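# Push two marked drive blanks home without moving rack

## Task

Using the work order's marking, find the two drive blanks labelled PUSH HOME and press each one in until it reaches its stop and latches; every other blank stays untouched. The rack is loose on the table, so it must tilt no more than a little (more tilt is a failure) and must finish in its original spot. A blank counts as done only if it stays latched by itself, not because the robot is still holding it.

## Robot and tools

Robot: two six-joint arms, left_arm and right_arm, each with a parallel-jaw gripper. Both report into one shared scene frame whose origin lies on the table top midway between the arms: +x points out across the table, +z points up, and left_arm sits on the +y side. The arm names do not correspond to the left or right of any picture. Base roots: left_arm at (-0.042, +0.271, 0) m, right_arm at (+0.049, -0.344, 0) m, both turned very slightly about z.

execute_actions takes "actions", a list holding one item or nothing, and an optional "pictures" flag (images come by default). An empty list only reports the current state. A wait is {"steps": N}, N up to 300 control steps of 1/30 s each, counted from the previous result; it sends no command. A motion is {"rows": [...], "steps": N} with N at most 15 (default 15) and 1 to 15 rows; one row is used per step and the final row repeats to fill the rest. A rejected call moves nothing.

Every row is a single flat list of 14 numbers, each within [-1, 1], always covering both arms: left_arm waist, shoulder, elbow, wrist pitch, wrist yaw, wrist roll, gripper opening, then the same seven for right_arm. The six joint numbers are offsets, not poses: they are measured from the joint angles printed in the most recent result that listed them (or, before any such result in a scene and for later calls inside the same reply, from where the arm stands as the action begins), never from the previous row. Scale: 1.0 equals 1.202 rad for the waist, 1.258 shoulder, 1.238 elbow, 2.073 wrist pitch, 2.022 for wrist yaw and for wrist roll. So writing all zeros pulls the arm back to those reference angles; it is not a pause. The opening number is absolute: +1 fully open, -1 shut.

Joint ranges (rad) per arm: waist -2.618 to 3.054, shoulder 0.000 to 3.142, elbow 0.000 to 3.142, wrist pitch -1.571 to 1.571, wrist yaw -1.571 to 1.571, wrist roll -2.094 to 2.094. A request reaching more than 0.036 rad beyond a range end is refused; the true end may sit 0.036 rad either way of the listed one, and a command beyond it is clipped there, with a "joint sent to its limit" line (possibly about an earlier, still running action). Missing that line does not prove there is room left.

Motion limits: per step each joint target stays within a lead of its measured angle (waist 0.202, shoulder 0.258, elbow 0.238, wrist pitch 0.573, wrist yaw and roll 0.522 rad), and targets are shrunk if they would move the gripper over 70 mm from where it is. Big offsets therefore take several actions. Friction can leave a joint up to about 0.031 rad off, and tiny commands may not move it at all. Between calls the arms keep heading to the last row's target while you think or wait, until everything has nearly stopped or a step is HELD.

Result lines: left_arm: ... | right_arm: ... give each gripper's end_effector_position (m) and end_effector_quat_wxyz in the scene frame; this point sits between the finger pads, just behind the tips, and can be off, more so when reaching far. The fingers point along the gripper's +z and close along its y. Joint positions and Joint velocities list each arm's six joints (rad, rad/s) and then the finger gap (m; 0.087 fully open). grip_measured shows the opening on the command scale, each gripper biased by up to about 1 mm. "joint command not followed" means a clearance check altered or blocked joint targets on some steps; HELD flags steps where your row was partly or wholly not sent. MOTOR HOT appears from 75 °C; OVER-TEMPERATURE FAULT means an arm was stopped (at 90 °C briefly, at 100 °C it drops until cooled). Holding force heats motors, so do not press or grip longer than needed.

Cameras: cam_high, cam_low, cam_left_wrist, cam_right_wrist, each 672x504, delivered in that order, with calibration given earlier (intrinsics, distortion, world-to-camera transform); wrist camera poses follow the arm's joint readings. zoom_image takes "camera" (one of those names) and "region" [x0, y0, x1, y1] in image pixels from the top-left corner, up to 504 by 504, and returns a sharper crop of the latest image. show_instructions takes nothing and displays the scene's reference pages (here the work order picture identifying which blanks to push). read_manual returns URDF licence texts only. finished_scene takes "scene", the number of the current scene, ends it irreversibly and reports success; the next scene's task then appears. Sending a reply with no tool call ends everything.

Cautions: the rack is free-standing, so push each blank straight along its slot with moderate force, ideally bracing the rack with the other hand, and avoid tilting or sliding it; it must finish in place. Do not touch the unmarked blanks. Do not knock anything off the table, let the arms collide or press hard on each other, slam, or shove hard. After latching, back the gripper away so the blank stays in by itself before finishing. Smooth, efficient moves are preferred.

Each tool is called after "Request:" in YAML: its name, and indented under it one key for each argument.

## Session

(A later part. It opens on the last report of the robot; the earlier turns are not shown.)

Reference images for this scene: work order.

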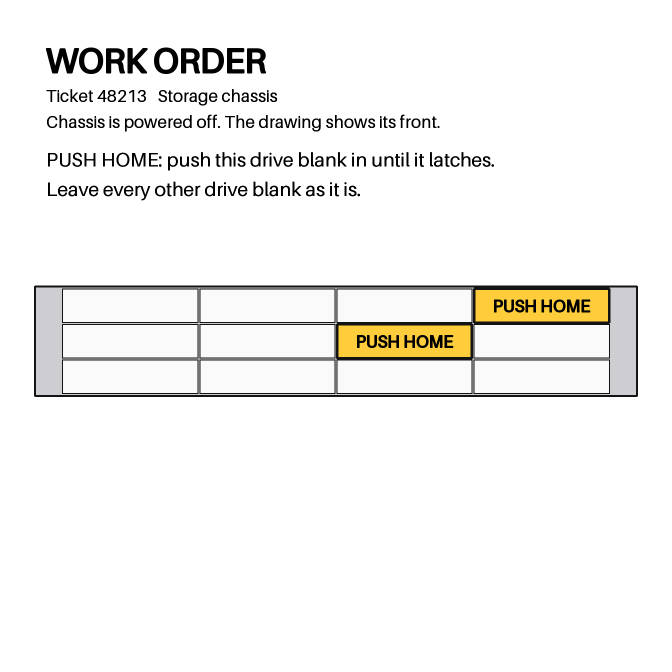

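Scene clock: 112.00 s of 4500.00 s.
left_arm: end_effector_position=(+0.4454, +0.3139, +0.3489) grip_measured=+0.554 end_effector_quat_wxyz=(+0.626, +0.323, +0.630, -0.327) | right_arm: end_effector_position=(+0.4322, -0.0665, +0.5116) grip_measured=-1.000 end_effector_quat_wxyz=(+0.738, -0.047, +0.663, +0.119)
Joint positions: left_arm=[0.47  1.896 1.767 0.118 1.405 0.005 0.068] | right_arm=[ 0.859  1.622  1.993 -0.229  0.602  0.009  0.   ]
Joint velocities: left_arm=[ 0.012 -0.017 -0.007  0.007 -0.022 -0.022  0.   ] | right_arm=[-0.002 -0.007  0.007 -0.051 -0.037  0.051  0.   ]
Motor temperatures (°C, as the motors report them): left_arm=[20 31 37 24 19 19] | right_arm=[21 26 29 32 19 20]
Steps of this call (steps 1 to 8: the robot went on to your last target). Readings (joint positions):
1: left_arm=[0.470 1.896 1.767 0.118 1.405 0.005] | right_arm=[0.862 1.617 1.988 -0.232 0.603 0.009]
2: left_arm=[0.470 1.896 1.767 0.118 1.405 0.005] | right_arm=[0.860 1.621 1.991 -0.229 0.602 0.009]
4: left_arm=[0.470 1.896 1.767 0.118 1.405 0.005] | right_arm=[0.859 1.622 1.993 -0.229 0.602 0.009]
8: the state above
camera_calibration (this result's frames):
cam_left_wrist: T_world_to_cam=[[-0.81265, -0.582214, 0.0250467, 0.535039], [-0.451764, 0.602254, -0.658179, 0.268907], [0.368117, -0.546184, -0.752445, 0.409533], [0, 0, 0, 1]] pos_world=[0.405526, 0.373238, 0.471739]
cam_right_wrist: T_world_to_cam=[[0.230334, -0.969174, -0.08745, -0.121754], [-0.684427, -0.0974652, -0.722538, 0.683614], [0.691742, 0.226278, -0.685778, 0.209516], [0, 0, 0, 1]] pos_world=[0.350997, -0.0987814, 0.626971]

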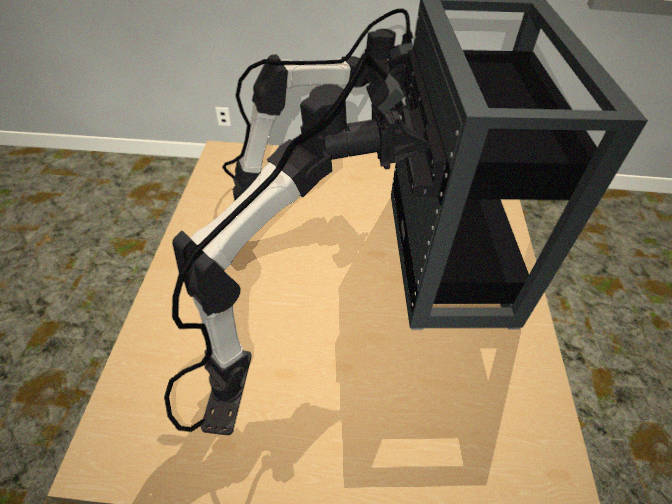

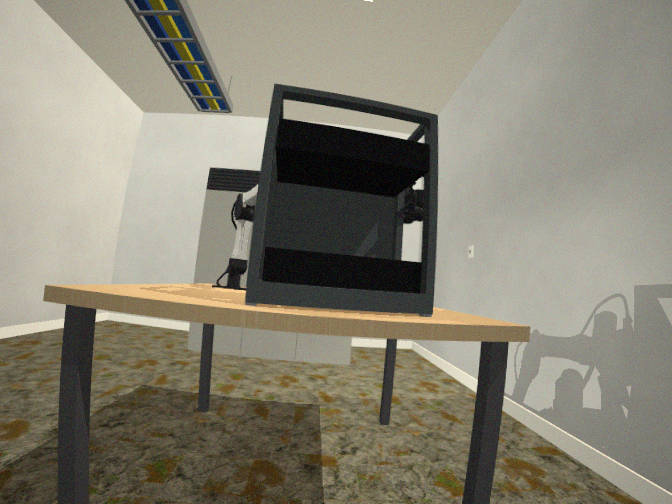

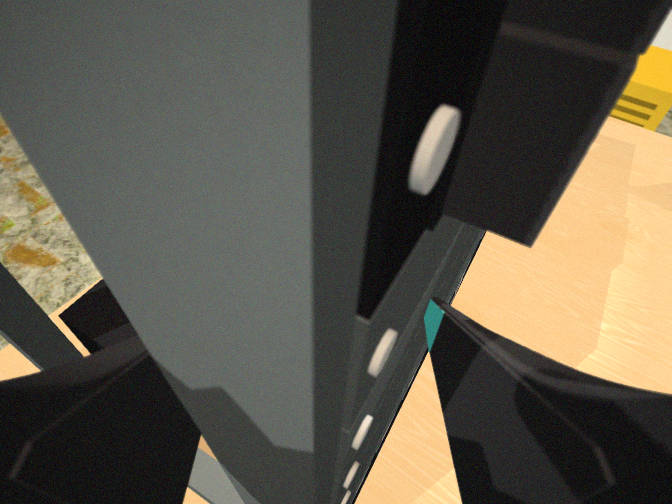

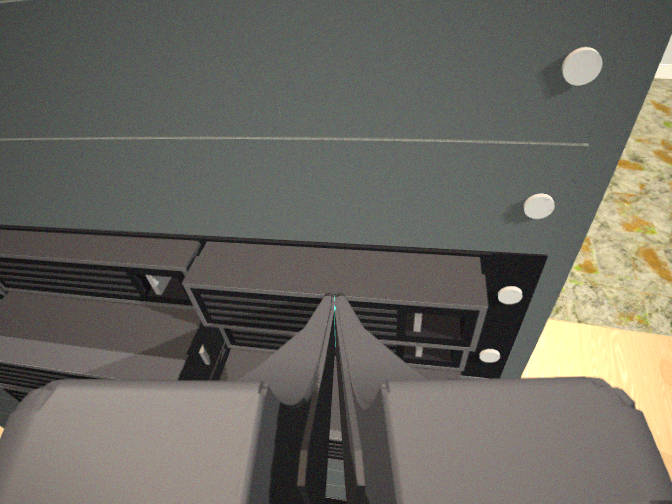

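Request:
execute_actions:
  actions:
    - {"rows":[[0,0,0.02,0,0,0,0.53,-0.035,0.034,0.006,-0.007,0.023,-0.004,-1],[0,0,0.02,0,0,0,0.53,-0.037,0.037,0.008,-0.007,0.024,-0.004,-1],[0,0,0.02,0,0,0,0.53,-0.04,0.04,0.01,-0.007,0.025,-0.004,-1],[0,0,0.02,0,0,0,0.53,-0.042,0.043,0.012,-0.007,0.025,-0.004,-1],[0,0,0.02,0,0,0,0.53,-0.045,0.047,0.014,-0.007,0.026,-0.004,-1],[0,0,0.02,0,0,0,0.53,-0.047,0.05,0.016,-0.007,0.027,-0.004,-1],[0,0,0.02,0,0,0,0.53,-0.05,0.054,0.018,-0.007,0.027,-0.004,-1],[0,0,0.02,0,0,0,0.53,-0.052,0.057,0.02,-0.007,0.028,-0.004,-1],[0,0,0.02,0,0,0,0.53,-0.055,0.06,0.022,-0.007,0.029,-0.004,-1],[0,0,0.02,0,0,0,0.53,-0.057,0.063,0.024,-0.007,0.029,-0.004,-1],[0,0,0.02,0,0,0,0.53,-0.059,0.066,0.025,-0.007,0.03,-0.004,-1],[0,0,0.02,0,0,0,0.53,-0.061,0.069,0.026,-0.007,0.03,-0.004,-1]],"steps":15}

Scene clock: 120.13 s of 4500.00 s.
left_arm: end_effector_position=(+0.4454, +0.3139, +0.3489) grip_measured=+0.554 end_effector_quat_wxyz=(+0.626, +0.323, +0.630, -0.327) | right_arm: end_effector_position=(+0.4405, -0.0663, +0.5112) grip_measured=-1.000 end_effector_quat_wxyz=(+0.738, -0.041, +0.663, +0.117)
Joint positions: left_arm=[0.47  1.896 1.767 0.118 1.405 0.005 0.068] | right_arm=[ 0.845  1.647  2.017 -0.227  0.598  0.014  0.   ]
Joint velocities: left_arm=[-0.007  0.007 -0.007 -0.007 -0.007  0.022  0.   ] | right_arm=[-0.002 -0.017 -0.012 -0.037  0.022 -0.022  0.   ]
Motor temperatures (°C, as the motors report them): left_arm=[20 32 37 24 19 19] | right_arm=[21 26 29 32 19 20]
Steps of this call (steps 1 to 30: the robot went on to your last target; steps 31 to 90: nothing new was sent; then 4.63 s passed at rest; steps 91 to 105: all 15 steps of this action). Readings (joint positions):
91: left_arm=[0.470 1.896 1.767 0.118 1.405 0.005] | right_arm=[0.859 1.622 1.993 -0.229 0.602 0.009]
92: left_arm=[0.470 1.896 1.767 0.118 1.405 0.005] | right_arm=[0.859 1.622 1.993 -0.229 0.602 0.009]
94: left_arm=[0.470 1.896 1.767 0.118 1.405 0.005] | right_arm=[0.858 1.622 1.993 -0.229 0.601 0.010]
98: left_arm=[0.470 1.896 1.767 0.118 1.405 0.005] | right_arm=[0.850 1.638 2.007 -0.226 0.600 0.011]
105: the state above
camera_calibration (this result's frames):
cam_left_wrist: T_world_to_cam=[[-0.81265, -0.582214, 0.0250467, 0.535039], [-0.451764, 0.602254, -0.658179, 0.268907], [0.368117, -0.546184, -0.752445, 0.409533], [0, 0, 0, 1]] pos_world=[0.405526, 0.373238, 0.471739]
cam_right_wrist: T_world_to_cam=[[0.220481, -0.97101, -0.0923412, -0.11684], [-0.685496, -0.0869077, -0.722871, 0.690413], [0.69389, 0.222679, -0.684785, 0.201817], [0, 0, 0, 1]] pos_world=[0.358997, -0.0983907, 0.626492]

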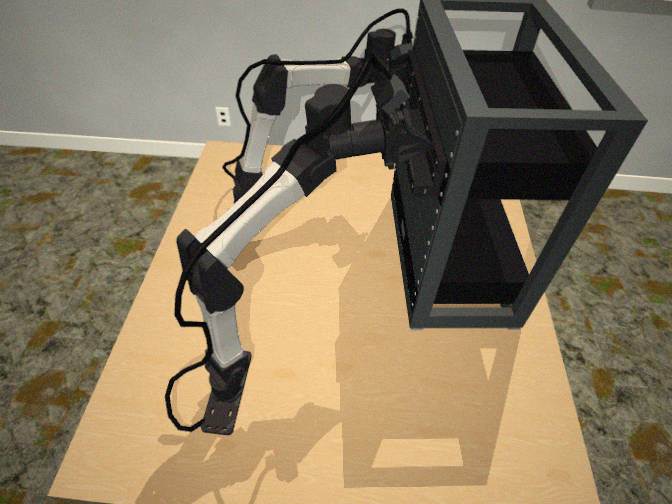

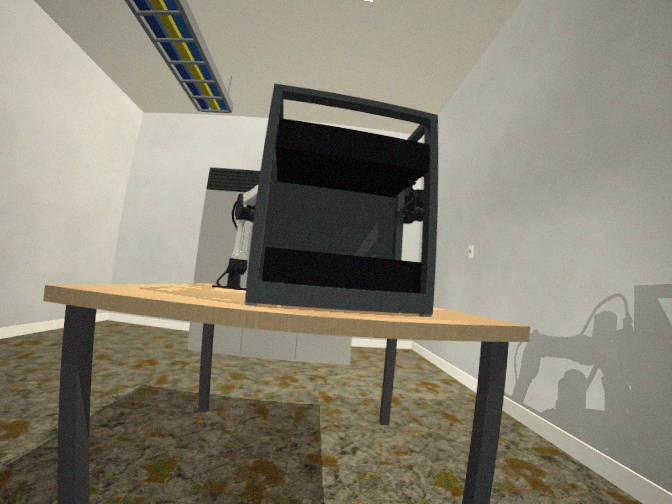

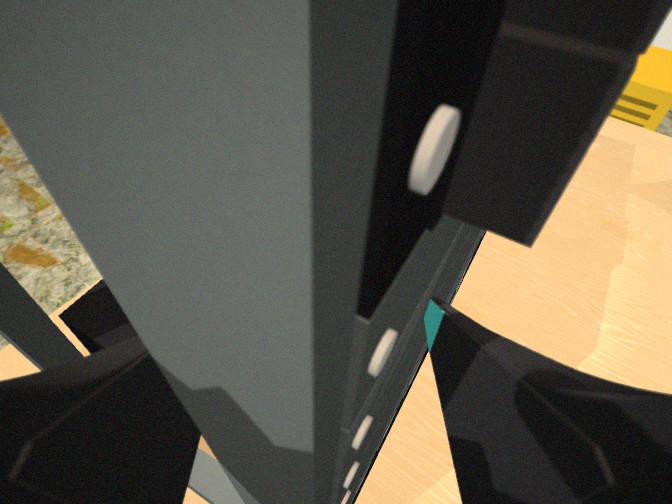

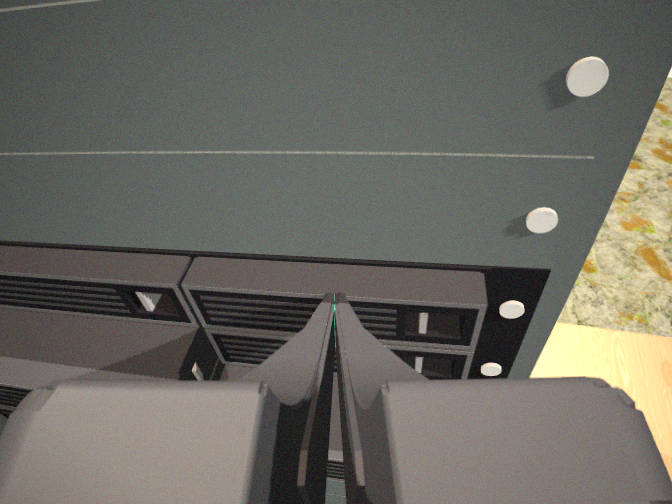

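Request:
execute_actions:
  actions: []

Scene clock: 137.13 s of 4500.00 s.
left_arm: end_effector_position=(+0.4454, +0.3139, +0.3489) grip_measured=+0.554 end_effector_quat_wxyz=(+0.626, +0.323, +0.630, -0.327) | right_arm: end_effector_position=(+0.4405, -0.0663, +0.5112) grip_measured=-1.000 end_effector_quat_wxyz=(+0.738, -0.041, +0.663, +0.117)
Joint positions: left_arm=[0.47  1.896 1.767 0.118 1.405 0.005 0.068] | right_arm=[ 0.845  1.647  2.017 -0.227  0.598  0.014  0.   ]
Joint velocities: left_arm=[ 0.007  0.007 -0.002  0.007 -0.022 -0.037 -0.001] | right_arm=[-0.022 -0.012 -0.017  0.022 -0.007 -0.081  0.   ]
Motor temperatures (°C, as the motors report them): left_arm=[20 32 38 24 19 19] | right_arm=[22 25 29 32 19 20]
Steps of this call (steps 1 to 15: the robot went on to your last target; steps 16 to 90: nothing new was sent; then 14.00 s passed at rest). Readings (joint positions):
1: left_arm=[0.470 1.896 1.767 0.118 1.405 0.005] | right_arm=[0.845 1.647 2.017 -0.227 0.598 0.014]
2: left_arm=[0.470 1.896 1.767 0.118 1.405 0.005] | right_arm=[0.845 1.647 2.017 -0.227 0.598 0.014]
4: left_arm=[0.470 1.896 1.767 0.118 1.405 0.005] | right_arm=[0.845 1.647 2.017 -0.227 0.598 0.014]
8: left_arm=[0.470 1.896 1.767 0.118 1.405 0.005] | right_arm=[0.845 1.647 2.017 -0.227 0.598 0.014]
90: the state above
All arms were judged still, so your last target was given up. Only a new action makes them travel on or press farther. Fingers that are still opening or closing keep moving.
camera_calibration (this result's frames):
cam_left_wrist: T_world_to_cam=[[-0.81265, -0.582214, 0.0250467, 0.535039], [-0.451764, 0.602254, -0.658179, 0.268907], [0.368117, -0.546184, -0.752445, 0.409533], [0, 0, 0, 1]] pos_world=[0.405526, 0.373238, 0.471739]
cam_right_wrist: T_world_to_cam=[[0.220481, -0.97101, -0.0923412, -0.11684], [-0.685496, -0.0869077, -0.722871, 0.690413], [0.69389, 0.222679, -0.684785, 0.201817], [0, 0, 0, 1]] pos_world=[0.358997, -0.0983907, 0.626492]

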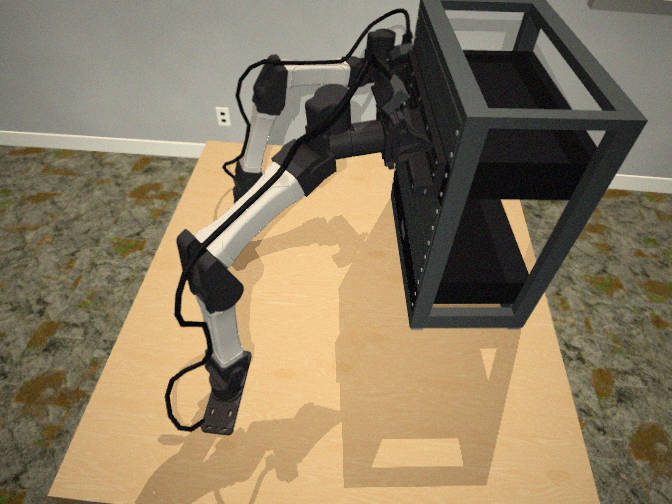

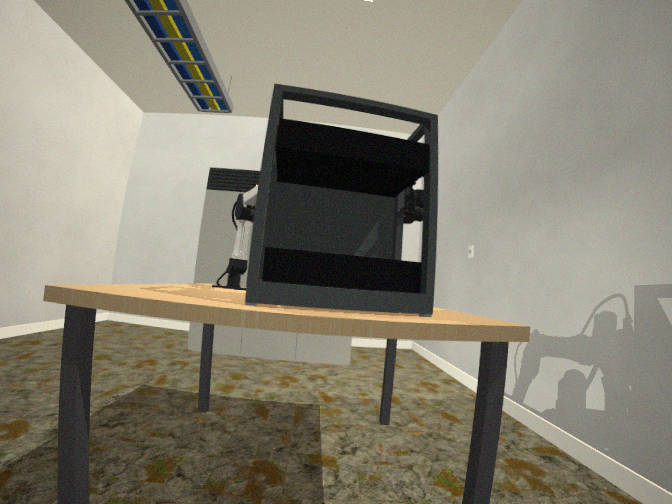

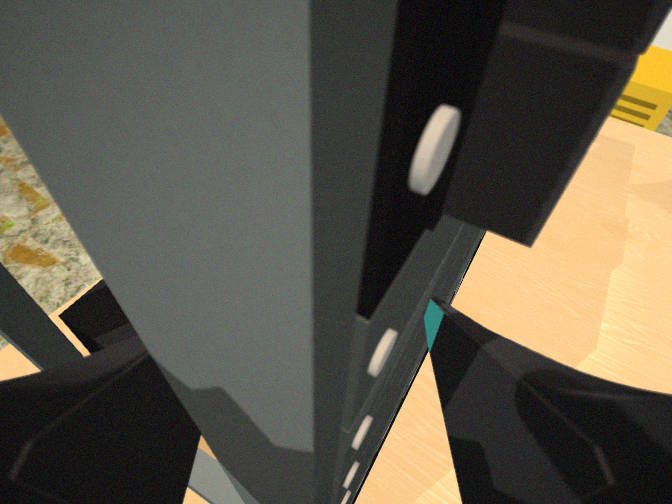

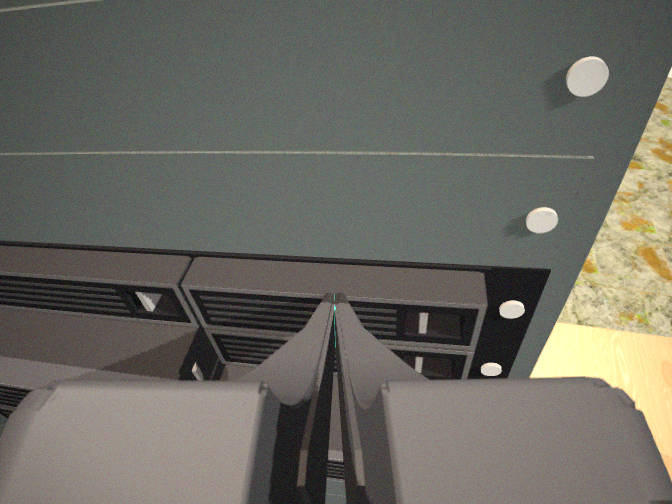

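Request:
execute_actions:
  actions:
    - {"rows":[[0,0,0.02,0,0,0,0.53,0.005,-0.008,0,0,0,0,-1],[0,0,0.02,0,0,0,0.53,0.012,-0.018,0,0,0,0,-1],[0,0,0.02,0,0,0,0.53,0.022,-0.028,0,0,0,0,-1],[0,0,0.02,0,0,0,0.53,0.035,-0.038,0,0,0,0,-1],[0,0,0.02,0,0,0,0.53,0.05,-0.046,0,0,0,0,-1],[0,0,0.02,0,0,0,0.53,0.068,-0.052,0,0,0,0,-1],[0,0,0.02,0,0,0,0.53,0.088,-0.055,0,0,0,0,-1],[0,0,0.02,0,0,0,0.53,0.108,-0.055,0,0,0,0,-1],[0,0,0.02,0,0,0,0.53,0.128,-0.055,0,0,0,0,-1],[0,0,0.02,0,0,0,0.53,0.148,-0.055,0,0,0,0,-1],[0,0,0.02,0,0,0,0.53,0.166,-0.055,0,0,0,0,-1],[0,0,0.02,0,0,0,0.53,0.182,-0.055,0,0,0,0,-1],[0,0,0.02,0,0,0,0.53,0.194,-0.055,0,0,0,0,-1],[0,0,0.02,0,0,0,0.53,0.202,-0.055,0,0,0,0,-1],[0,0,0.02,0,0,0,0.53,0.206,-0.055,0,0,0,0,-1]]}
  pictures: false

Scene clock: 158.03 s of 4500.00 s.
left_arm: end_effector_position=(+0.4454, +0.3139, +0.3489) grip_measured=+0.554 end_effector_quat_wxyz=(+0.626, +0.323, +0.630, -0.327) | right_arm: end_effector_position=(+0.3545, -0.0049, +0.5369) grip_measured=-1.000 end_effector_quat_wxyz=(+0.732, -0.102, +0.638, +0.217)
Joint positions: left_arm=[0.47  1.896 1.767 0.118 1.405 0.005 0.068] | right_arm=[ 1.076  1.588  2.017 -0.227  0.597  0.015  0.   ]
Joint velocities: left_arm=[-0.007  0.007 -0.007  0.022 -0.051 -0.022  0.   ] | right_arm=[ 0.33  -0.017 -0.002 -0.007  0.022  0.022  0.   ]
Motor temperatures (°C, as the motors report them): left_arm=[20 33 38 24 19 19] | right_arm=[22 25 29 32 20 20]
Steps of this call (steps 1 to 90: nothing new was sent; then 17.40 s passed at rest; steps 91 to 105: all 15 steps of this action). Readings (joint positions):
91: left_arm=[0.470 1.896 1.767 0.118 1.405 0.005] | right_arm=[0.848 1.646 2.017 -0.227 0.596 0.015]
92: left_arm=[0.470 1.896 1.767 0.118 1.405 0.005] | right_arm=[0.850 1.644 2.017 -0.227 0.596 0.015]
94: left_arm=[0.470 1.896 1.767 0.118 1.405 0.005] | right_arm=[0.856 1.641 2.017 -0.227 0.597 0.015]
98: left_arm=[0.470 1.896 1.767 0.118 1.405 0.005] | right_arm=[0.920 1.614 2.017 -0.227 0.597 0.015]
105: the state above

Request:
execute_actions:
  actions:
    - {"rows":[[0,0,0.02,0,0,0,0.53,0.013,0.003,0.003,-0.003,0,0,-1],[0,0,0.02,0,0,0,0.53,0.013,0.009,0.007,-0.006,0,0,-1],[0,0,0.02,0,0,0,0.53,0.013,0.017,0.013,-0.01,0,0,-1],[0,0,0.02,0,0,0,0.53,0.013,0.027,0.02,-0.015,0,0,-1],[0,0,0.02,0,0,0,0.53,0.013,0.038,0.028,-0.02,0,0,-1],[0,0,0.02,0,0,0,0.53,0.013,0.05,0.037,-0.026,0,0,-1],[0,0,0.02,0,0,0,0.53,0.013,0.062,0.046,-0.032,0,0,-1],[0,0,0.02,0,0,0,0.53,0.013,0.074,0.055,-0.038,0,0,-1],[0,0,0.02,0,0,0,0.53,0.013,0.086,0.064,-0.044,0,0,-1],[0,0,0.02,0,0,0,0.53,0.013,0.097,0.072,-0.049,0,0,-1],[0,0,0.02,0,0,0,0.53,0.013,0.107,0.079,-0.054,0,0,-1],[0,0,0.02,0,0,0,0.53,0.013,0.116,0.086,-0.058,0,0,-1],[0,0,0.02,0,0,0,0.53,0.013,0.122,0.091,-0.06,0,0,-1],[0,0,0.02,0,0,0,0.53,0.013,0.126,0.094,-0.062,0,0,-1],[0,0,0.02,0,0,0,0.53,0.013,0.128,0.095,-0.062,0,0,-1]]}
  pictures: false

Request:
execute_actions:
  actions:
    - {"steps":10}

Scene clock: 166.30 s of 4500.00 s.
left_arm: end_effector_position=(+0.4454, +0.3139, +0.3489) grip_measured=+0.554 end_effector_quat_wxyz=(+0.626, +0.323, +0.630, -0.327) | right_arm: end_effector_position=(+0.3693, +0.0347, +0.4976) grip_measured=-1.000 end_effector_quat_wxyz=(+0.704, -0.140, +0.670, +0.190)
Joint positions: left_arm=[0.47  1.896 1.767 0.118 1.405 0.005 0.068] | right_arm=[ 1.089  1.723  2.108 -0.309  0.597  0.015  0.   ]
Joint velocities: left_arm=[-0.002  0.007  0.002  0.007 -0.081  0.095  0.   ] | right_arm=[ 0.007  0.286  0.017 -0.33   0.007 -0.051  0.   ]
Motor temperatures (°C, as the motors report them): left_arm=[20 33 38 24 19 19] | right_arm=[22 26 29 32 19 20]
Steps of this call (steps 1 to 30: the robot went on to your last target; steps 31 to 90: nothing new was sent; then 4.77 s passed at rest; steps 91 to 105: all 15 steps of this action). Readings (joint positions):
91: left_arm=[0.470 1.896 1.767 0.118 1.405 0.005] | right_arm=[1.089 1.588 2.017 -0.227 0.597 0.015]
92: left_arm=[0.470 1.896 1.767 0.118 1.405 0.005] | right_arm=[1.089 1.588 2.017 -0.227 0.597 0.015]
94: left_arm=[0.470 1.896 1.767 0.118 1.405 0.005] | right_arm=[1.089 1.589 2.018 -0.229 0.597 0.015]
98: left_arm=[0.470 1.896 1.767 0.118 1.405 0.005] | right_arm=[1.089 1.623 2.055 -0.247 0.597 0.015]
105: the state above

Scene clock: 166.63 s of 4500.00 s.
left_arm: end_effector_position=(+0.4454, +0.3139, +0.3489) grip_measured=+0.554 end_effector_quat_wxyz=(+0.626, +0.323, +0.630, -0.327) | right_arm: end_effector_position=(+0.3724, +0.0403, +0.4828) grip_measured=-1.000 end_effector_quat_wxyz=(+0.693, -0.152, +0.682, +0.177)
Joint positions: left_arm=[0.47  1.896 1.767 0.118 1.405 0.005 0.068] | right_arm=[ 1.089  1.744  2.115 -0.343  0.597  0.015  0.   ]
Joint velocities: left_arm=[-0.002 -0.007 -0.012 -0.007 -0.022 -0.007 -0.001] | right_arm=[-0.012 -0.012  0.032  0.066 -0.007  0.051  0.   ]
Motor temperatures (°C, as the motors report them): left_arm=[20 33 38 24 19 19] | right_arm=[22 26 29 32 19 20]
Steps of this call (steps 1 to 10: the robot went on to your last target). Readings (joint positions):
1: left_arm=[0.470 1.896 1.767 0.118 1.405 0.005] | right_arm=[1.089 1.731 2.109 -0.318 0.597 0.015]
2: left_arm=[0.470 1.896 1.767 0.118 1.405 0.005] | right_arm=[1.089 1.738 2.109 -0.326 0.597 0.015]
4: left_arm=[0.470 1.896 1.767 0.118 1.405 0.005] | right_arm=[1.089 1.744 2.109 -0.338 0.597 0.015]
8: left_arm=[0.470 1.896 1.767 0.118 1.405 0.005] | right_arm=[1.089 1.744 2.113 -0.343 0.597 0.015]
10: the state above
camera_calibration (this result's frames):
cam_left_wrist: T_world_to_cam=[[-0.81265, -0.582214, 0.0250467, 0.535039], [-0.451764, 0.602254, -0.658179, 0.268907], [0.368117, -0.546184, -0.752445, 0.409533], [0, 0, 0, 1]] pos_world=[0.405526, 0.373238, 0.471739]
cam_right_wrist: T_world_to_cam=[[0.446716, -0.894236, -0.0280516, -0.119313], [-0.682142, -0.320141, -0.657413, 0.609016], [0.578902, 0.312812, -0.753008, 0.277946], [0, 0, 0, 1]] pos_world=[0.307831, 0.00133212, 0.606324]

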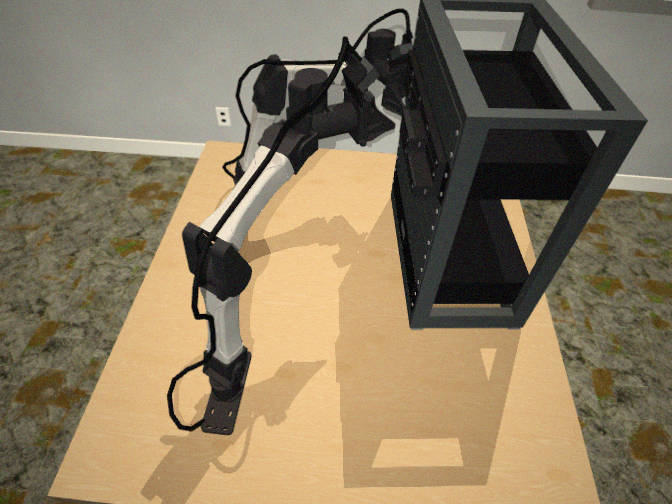

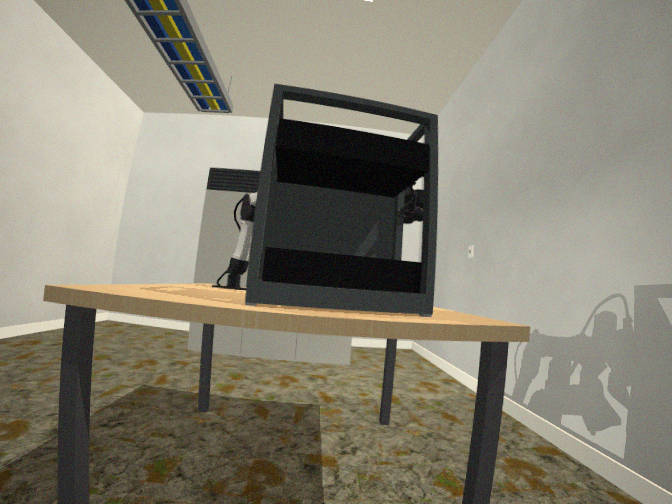

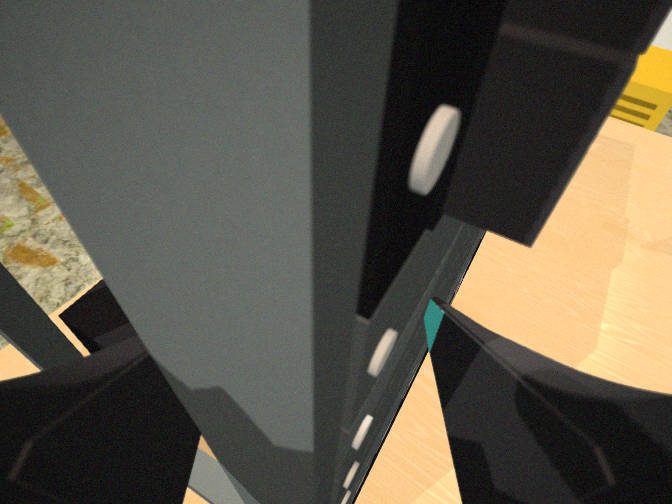

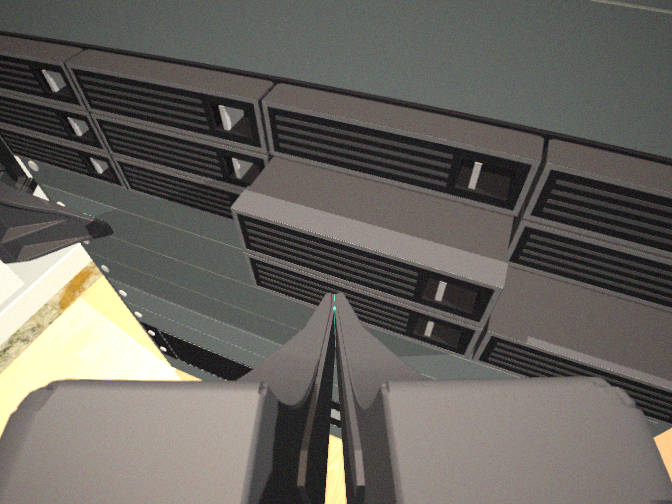

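Request:
execute_actions:
  actions:
    - {"rows":[[0,0,0.02,0,0,0,0.53,-0.004,0.008,0.008,-0.002,0,0,-1],[0,0,0.02,0,0,0,0.53,-0.007,0.013,0.014,-0.003,0,0,-1],[0,0,0.02,0,0,0,0.53,-0.01,0.018,0.02,-0.004,0,0,-1],[0,0,0.02,0,0,0,0.53,-0.013,0.023,0.026,-0.005,0,0,-1],[0,0,0.02,0,0,0,0.53,-0.016,0.028,0.032,-0.006,0,0,-1],[0,0,0.02,0,0,0,0.53,-0.019,0.033,0.038,-0.007,0,0,-1],[0,0,0.02,0,0,0,0.53,-0.022,0.038,0.044,-0.008,0,0,-1],[0,0,0.02,0,0,0,0.53,-0.025,0.043,0.05,-0.009,0,0,-1],[0,0,0.02,0,0,0,0.53,-0.028,0.048,0.056,-0.009,0,0,-1],[0,0,0.02,0,0,0,0.53,-0.03,0.052,0.06,-0.009,0,0,-1]],"steps":15}

Scene clock: 174.70 s of 4500.00 s.
left_arm: end_effector_position=(+0.4454, +0.3139, +0.3489) grip_measured=+0.554 end_effector_quat_wxyz=(+0.626, +0.323, +0.630, -0.327) | right_arm: end_effector_position=(+0.3889, +0.0397, +0.4840) grip_measured=-1.000 end_effector_quat_wxyz=(+0.697, -0.141, +0.683, +0.169)
Joint positions: left_arm=[0.47  1.896 1.767 0.118 1.405 0.005 0.068] | right_arm=[ 1.06   1.789  2.17  -0.346  0.597  0.015  0.   ]
Joint velocities: left_arm=[ 0.012 -0.027 -0.017 -0.081  0.007 -0.022 -0.001] | right_arm=[-0.012  0.037 -0.012  0.051 -0.007 -0.022  0.   ]
Motor temperatures (°C, as the motors report them): left_arm=[20 33 39 24 19 19] | right_arm=[22 27 29 33 19 20]
Steps of this call (steps 1 to 30: the robot went on to your last target; steps 31 to 90: nothing new was sent; then 4.57 s passed at rest; steps 91 to 105: all 15 steps of this action). Readings (joint positions):
91: left_arm=[0.470 1.896 1.767 0.118 1.405 0.005] | right_arm=[1.089 1.744 2.116 -0.343 0.597 0.015]
92: left_arm=[0.470 1.896 1.767 0.118 1.405 0.005] | right_arm=[1.089 1.744 2.116 -0.343 0.597 0.015]
94: left_arm=[0.470 1.896 1.767 0.118 1.405 0.005] | right_arm=[1.089 1.745 2.118 -0.344 0.597 0.015]
98: left_arm=[0.470 1.896 1.767 0.118 1.405 0.005] | right_arm=[1.077 1.763 2.148 -0.344 0.597 0.015]
105: the state above
camera_calibration (this result's frames):
cam_left_wrist: T_world_to_cam=[[-0.81265, -0.582214, 0.0250467, 0.535039], [-0.451764, 0.602254, -0.658179, 0.268907], [0.368117, -0.546184, -0.752445, 0.409533], [0, 0, 0, 1]] pos_world=[0.405526, 0.373238, 0.471739]
cam_right_wrist: T_world_to_cam=[[0.420364, -0.906793, -0.0319522, -0.114561], [-0.688952, -0.296067, -0.661581, 0.624536], [0.590457, 0.300119, -0.749192, 0.263638], [0, 0, 0, 1]] pos_world=[0.322765, 0.00189889, 0.607036]

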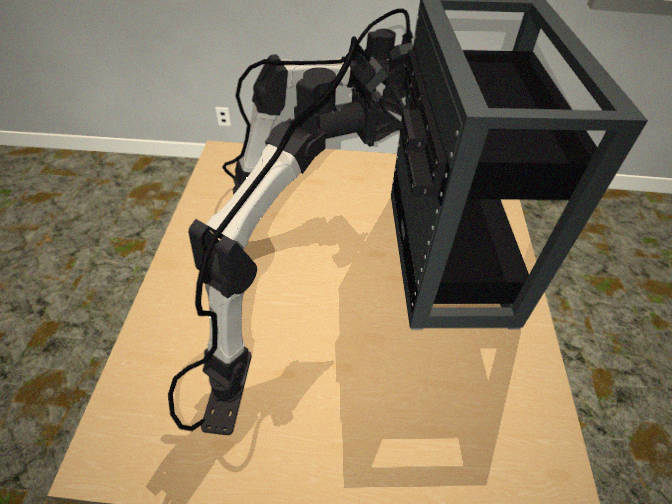

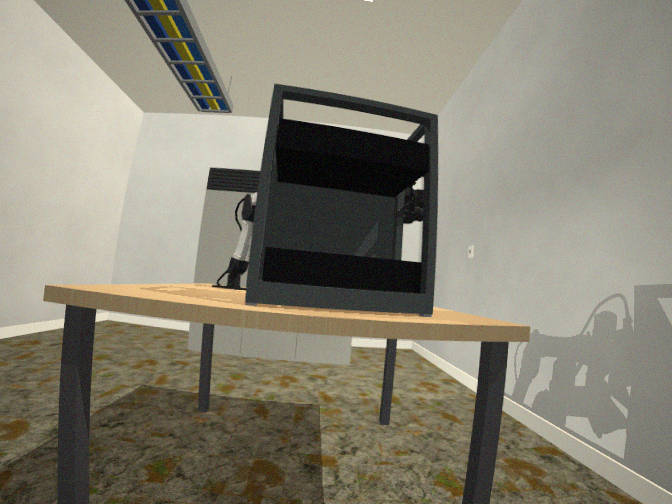

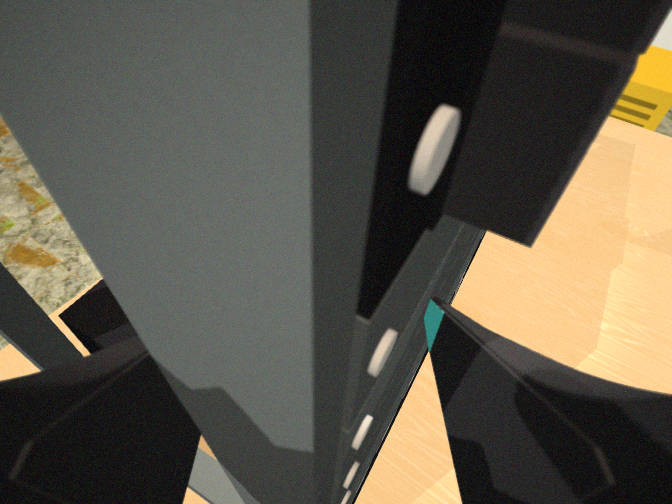

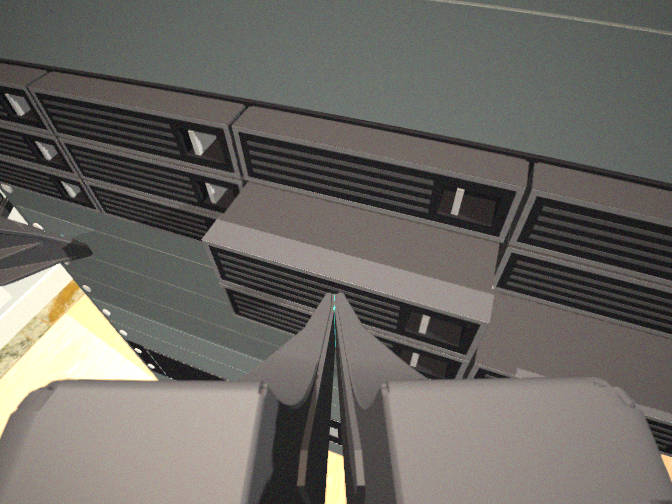

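Request:
execute_actions:
  actions:
    - {"rows":[[0,0,0.02,0,0,0,0.53,-0.004,0.008,0.008,-0.004,0,0,-1],[0,0,0.02,0,0,0,0.53,-0.007,0.013,0.014,-0.007,0,0,-1],[0,0,0.02,0,0,0,0.53,-0.009,0.017,0.018,-0.009,0,0,-1],[0,0,0.02,0,0,0,0.53,-0.011,0.021,0.023,-0.011,0,0,-1],[0,0,0.02,0,0,0,0.53,-0.013,0.025,0.028,-0.012,0,0,-1],[0,0,0.02,0,0,0,0.53,-0.015,0.03,0.033,-0.013,0,0,-1],[0,0,0.02,0,0,0,0.53,-0.017,0.034,0.038,-0.013,0,0,-1]],"steps":14}

Scene clock: 181.40 s of 4500.00 s.
left_arm: end_effector_position=(+0.4454, +0.3139, +0.3489) grip_measured=+0.554 end_effector_quat_wxyz=(+0.626, +0.323, +0.630, -0.327) | right_arm: end_effector_position=(+0.3946, +0.0385, +0.4862) grip_measured=-1.000 end_effector_quat_wxyz=(+0.699, -0.136, +0.682, +0.166)
Joint positions: left_arm=[0.47  1.896 1.767 0.118 1.405 0.005 0.068] | right_arm=[ 1.049  1.807  2.199 -0.354  0.597  0.015  0.   ]
Joint velocities: left_arm=[-0.002  0.002 -0.007  0.022  0.007 -0.007  0.001] | right_arm=[-0.012 -0.007 -0.007  0.007 -0.022 -0.007  0.   ]
Motor temperatures (°C, as the motors report them): left_arm=[20 34 39 24 19 19] | right_arm=[21 28 29 33 19 20]
Steps of this call (steps 1 to 15: the robot went on to your last target; steps 16 to 90: nothing new was sent; then 3.23 s passed at rest; steps 91 to 104: all 14 steps of this action). Readings (joint positions):
91: left_arm=[0.470 1.896 1.767 0.118 1.405 0.005] | right_arm=[1.060 1.791 2.170 -0.347 0.597 0.015]
92: left_arm=[0.470 1.896 1.767 0.118 1.405 0.005] | right_arm=[1.060 1.791 2.170 -0.347 0.597 0.015]
94: left_arm=[0.470 1.896 1.767 0.118 1.405 0.005] | right_arm=[1.060 1.791 2.171 -0.348 0.597 0.015]
98: left_arm=[0.470 1.896 1.767 0.118 1.405 0.005] | right_arm=[1.052 1.803 2.194 -0.352 0.597 0.015]
104: the state above
camera_calibration (this result's frames):
cam_left_wrist: T_world_to_cam=[[-0.81265, -0.582214, 0.0250467, 0.535039], [-0.451764, 0.602254, -0.658179, 0.268907], [0.368117, -0.546184, -0.752445, 0.409533], [0, 0, 0, 1]] pos_world=[0.405526, 0.373238, 0.471739]
cam_right_wrist: T_world_to_cam=[[0.411068, -0.910967, -0.0340943, -0.113077], [-0.690642, -0.2868, -0.663897, 0.630989], [0.59501, 0.296453, -0.747047, 0.259614], [0, 0, 0, 1]] pos_world=[0.327797, 0.000994387, 0.609]

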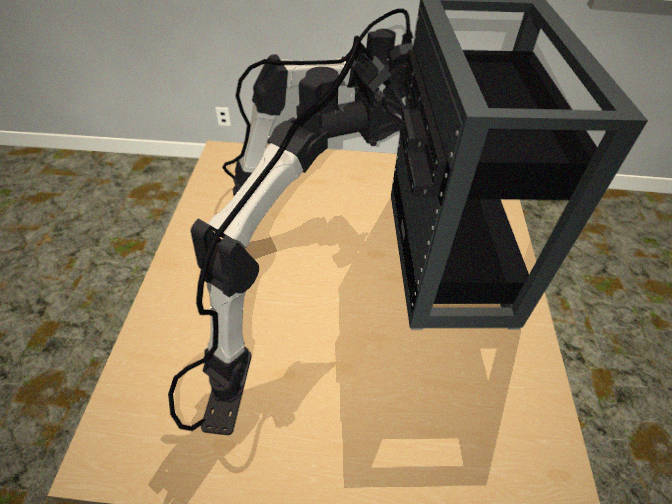

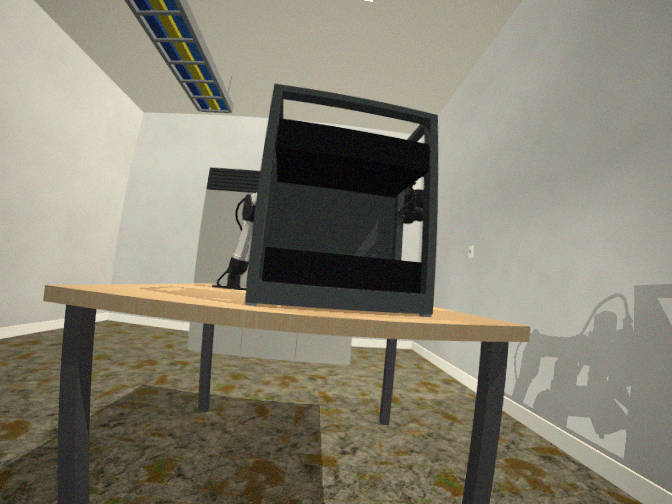

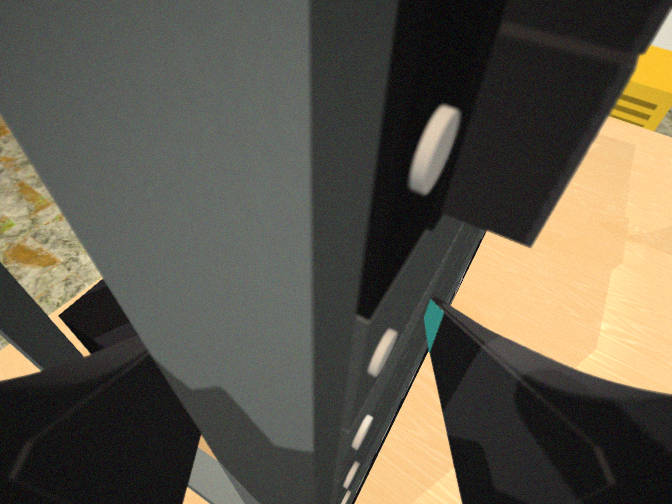

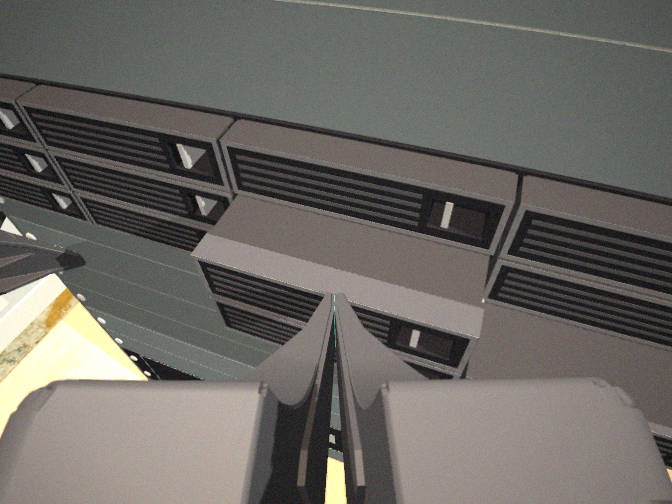

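Request:
execute_actions:
  actions:
    - {"rows":[[0,0,0.02,0,0,0,0.53,-0.01,0.02,0.008,-0.004,0.004,0,-1],[0,0,0.02,0,0,0,0.53,-0.018,0.028,0.014,-0.006,0.009,0,-1],[0,0,0.02,0,0,0,0.53,-0.026,0.036,0.02,-0.008,0.014,0,-1],[0,0,0.02,0,0,0,0.53,-0.034,0.043,0.027,-0.01,0.019,0,-1],[0,0,0.02,0,0,0,0.53,-0.041,0.05,0.034,-0.011,0.024,0,-1],[0,0,0.02,0,0,0,0.53,-0.047,0.056,0.041,-0.012,0.028,0,-1],[0,0,0.02,0,0,0,0.53,-0.052,0.062,0.048,-0.013,0.031,0,-1],[0,0,0.02,0,0,0,0.53,-0.056,0.068,0.055,-0.014,0.033,0,-1],[0,0,0.02,0,0,0,0.53,-0.06,0.074,0.063,-0.015,0.035,0,-1],[0,0,0.02,0,0,0,0.53,-0.063,0.08,0.071,-0.016,0.035,0,-1],[0,0,0.02,0,0,0,0.53,-0.066,0.086,0.079,-0.017,0.035,0,-1],[0,0,0.02,0,0,0,0.53,-0.069,0.092,0.087,-0.018,0.035,0,-1],[0,0,0.02,0,0,0,0.53,-0.072,0.098,0.095,-0.019,0.035,0,-1],[0,0,0.02,0,0,0,0.53,-0.076,0.104,0.103,-0.021,0.035,0,-1],[0,0,0.02,0,0,0,0.53,-0.079,0.109,0.11,-0.022,0.035,0,-1]]}
  pictures: false

Request:
execute_actions:
  actions:
    - {"steps":12}

Scene clock: 193.13 s of 4500.00 s.
left_arm: end_effector_position=(+0.4454, +0.3139, +0.3489) grip_measured=+0.554 end_effector_quat_wxyz=(+0.626, +0.323, +0.630, -0.327) | right_arm: end_effector_position=(+0.4210, +0.0399, +0.4856) grip_measured=-1.000 end_effector_quat_wxyz=(+0.704, -0.116, +0.684, +0.155)
Joint positions: left_arm=[0.47  1.896 1.767 0.118 1.405 0.005 0.068] | right_arm=[ 1.008  1.896  2.309 -0.367  0.601  0.023  0.   ]
Joint velocities: left_arm=[-0.002 -0.012 -0.007 -0.037 -0.11  -0.154 -0.   ] | right_arm=[-0.095  0.203  0.276 -0.051  0.037 -0.051  0.   ]
Motor temperatures (°C, as the motors report them): left_arm=[20 34 39 25 19 19] | right_arm=[21 28 30 33 19 20]
Steps of this call (steps 1 to 15: the robot went on to your last target; steps 16 to 90: nothing new was sent; then 8.23 s passed at rest; steps 91 to 105: all 15 steps of this action). Readings (joint positions):
91: left_arm=[0.470 1.896 1.767 0.118 1.405 0.005] | right_arm=[1.049 1.807 2.199 -0.354 0.597 0.015]
92: left_arm=[0.470 1.896 1.767 0.118 1.405 0.005] | right_arm=[1.048 1.807 2.199 -0.354 0.597 0.015]
94: left_arm=[0.470 1.896 1.767 0.118 1.405 0.005] | right_arm=[1.047 1.813 2.207 -0.358 0.598 0.015]
98: left_arm=[0.470 1.896 1.767 0.118 1.405 0.005] | right_arm=[1.034 1.839 2.242 -0.366 0.601 0.019]
105: the state above

Scene clock: 193.53 s of 4500.00 s.
left_arm: end_effector_position=(+0.4454, +0.3139, +0.3489) grip_measured=+0.554 end_effector_quat_wxyz=(+0.626, +0.323, +0.630, -0.327) | right_arm: end_effector_position=(+0.4238, +0.0402, +0.4856) grip_measured=-1.000 end_effector_quat_wxyz=(+0.704, -0.113, +0.684, +0.155)
Joint positions: left_arm=[0.47  1.896 1.767 0.118 1.405 0.005 0.068] | right_arm=[ 1.003  1.906  2.324 -0.37   0.601  0.026  0.   ]
Joint velocities: left_arm=[-0.002  0.007 -0.012  0.022 -0.022  0.007 -0.   ] | right_arm=[ 0.007 -0.032  0.002 -0.051  0.037  0.022  0.   ]
Motor temperatures (°C, as the motors report them): left_arm=[20 34 39 25 19 19] | right_arm=[21 28 30 33 19 20]
Steps of this call (steps 1 to 12: the robot went on to your last target). Readings (joint positions):
1: left_arm=[0.470 1.896 1.767 0.118 1.405 0.005] | right_arm=[1.005 1.901 2.316 -0.367 0.601 0.024]
2: left_arm=[0.470 1.896 1.767 0.118 1.405 0.005] | right_arm=[1.004 1.905 2.320 -0.367 0.601 0.025]
4: left_arm=[0.470 1.896 1.767 0.118 1.405 0.005] | right_arm=[1.003 1.906 2.323 -0.369 0.601 0.025]
8: left_arm=[0.470 1.896 1.767 0.118 1.405 0.005] | right_arm=[1.003 1.906 2.324 -0.370 0.601 0.025]
12: the state above
camera_calibration (this result's frames):
cam_left_wrist: T_world_to_cam=[[-0.81265, -0.582214, 0.0250467, 0.535039], [-0.451764, 0.602254, -0.658179, 0.268907], [0.368117, -0.546184, -0.752445, 0.409533], [0, 0, 0, 1]] pos_world=[0.405526, 0.373238, 0.471739]
cam_right_wrist: T_world_to_cam=[[0.365428, -0.929512, -0.0496926, -0.0959387], [-0.703646, -0.240894, -0.66847, 0.65715], [0.609381, 0.279244, -0.742077, 0.233521], [0, 0, 0, 1]] pos_world=[0.355156, 0.0039177, 0.607808]

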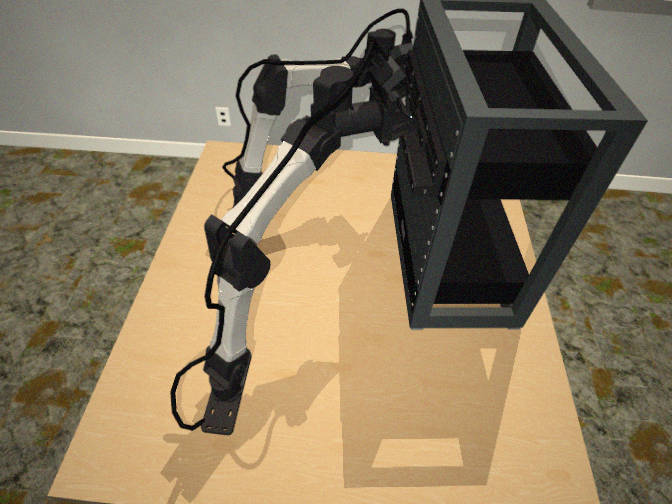

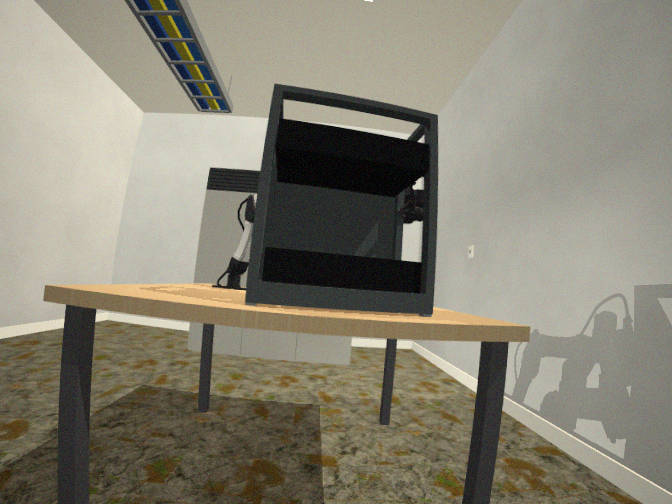

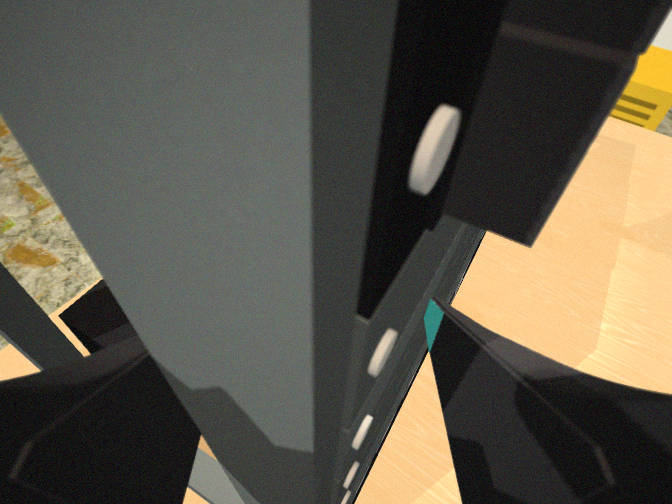

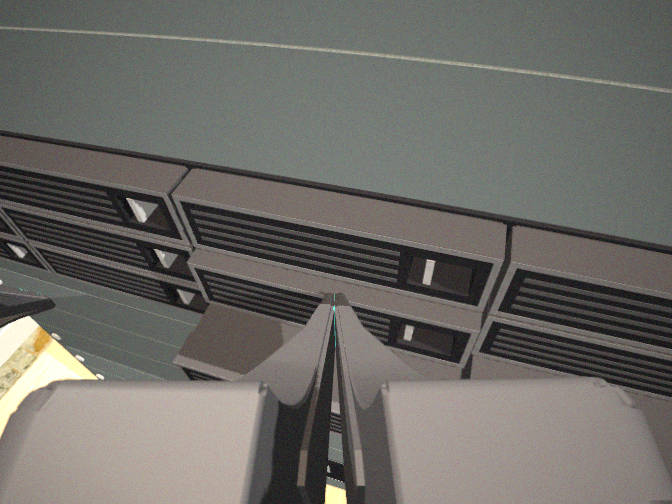

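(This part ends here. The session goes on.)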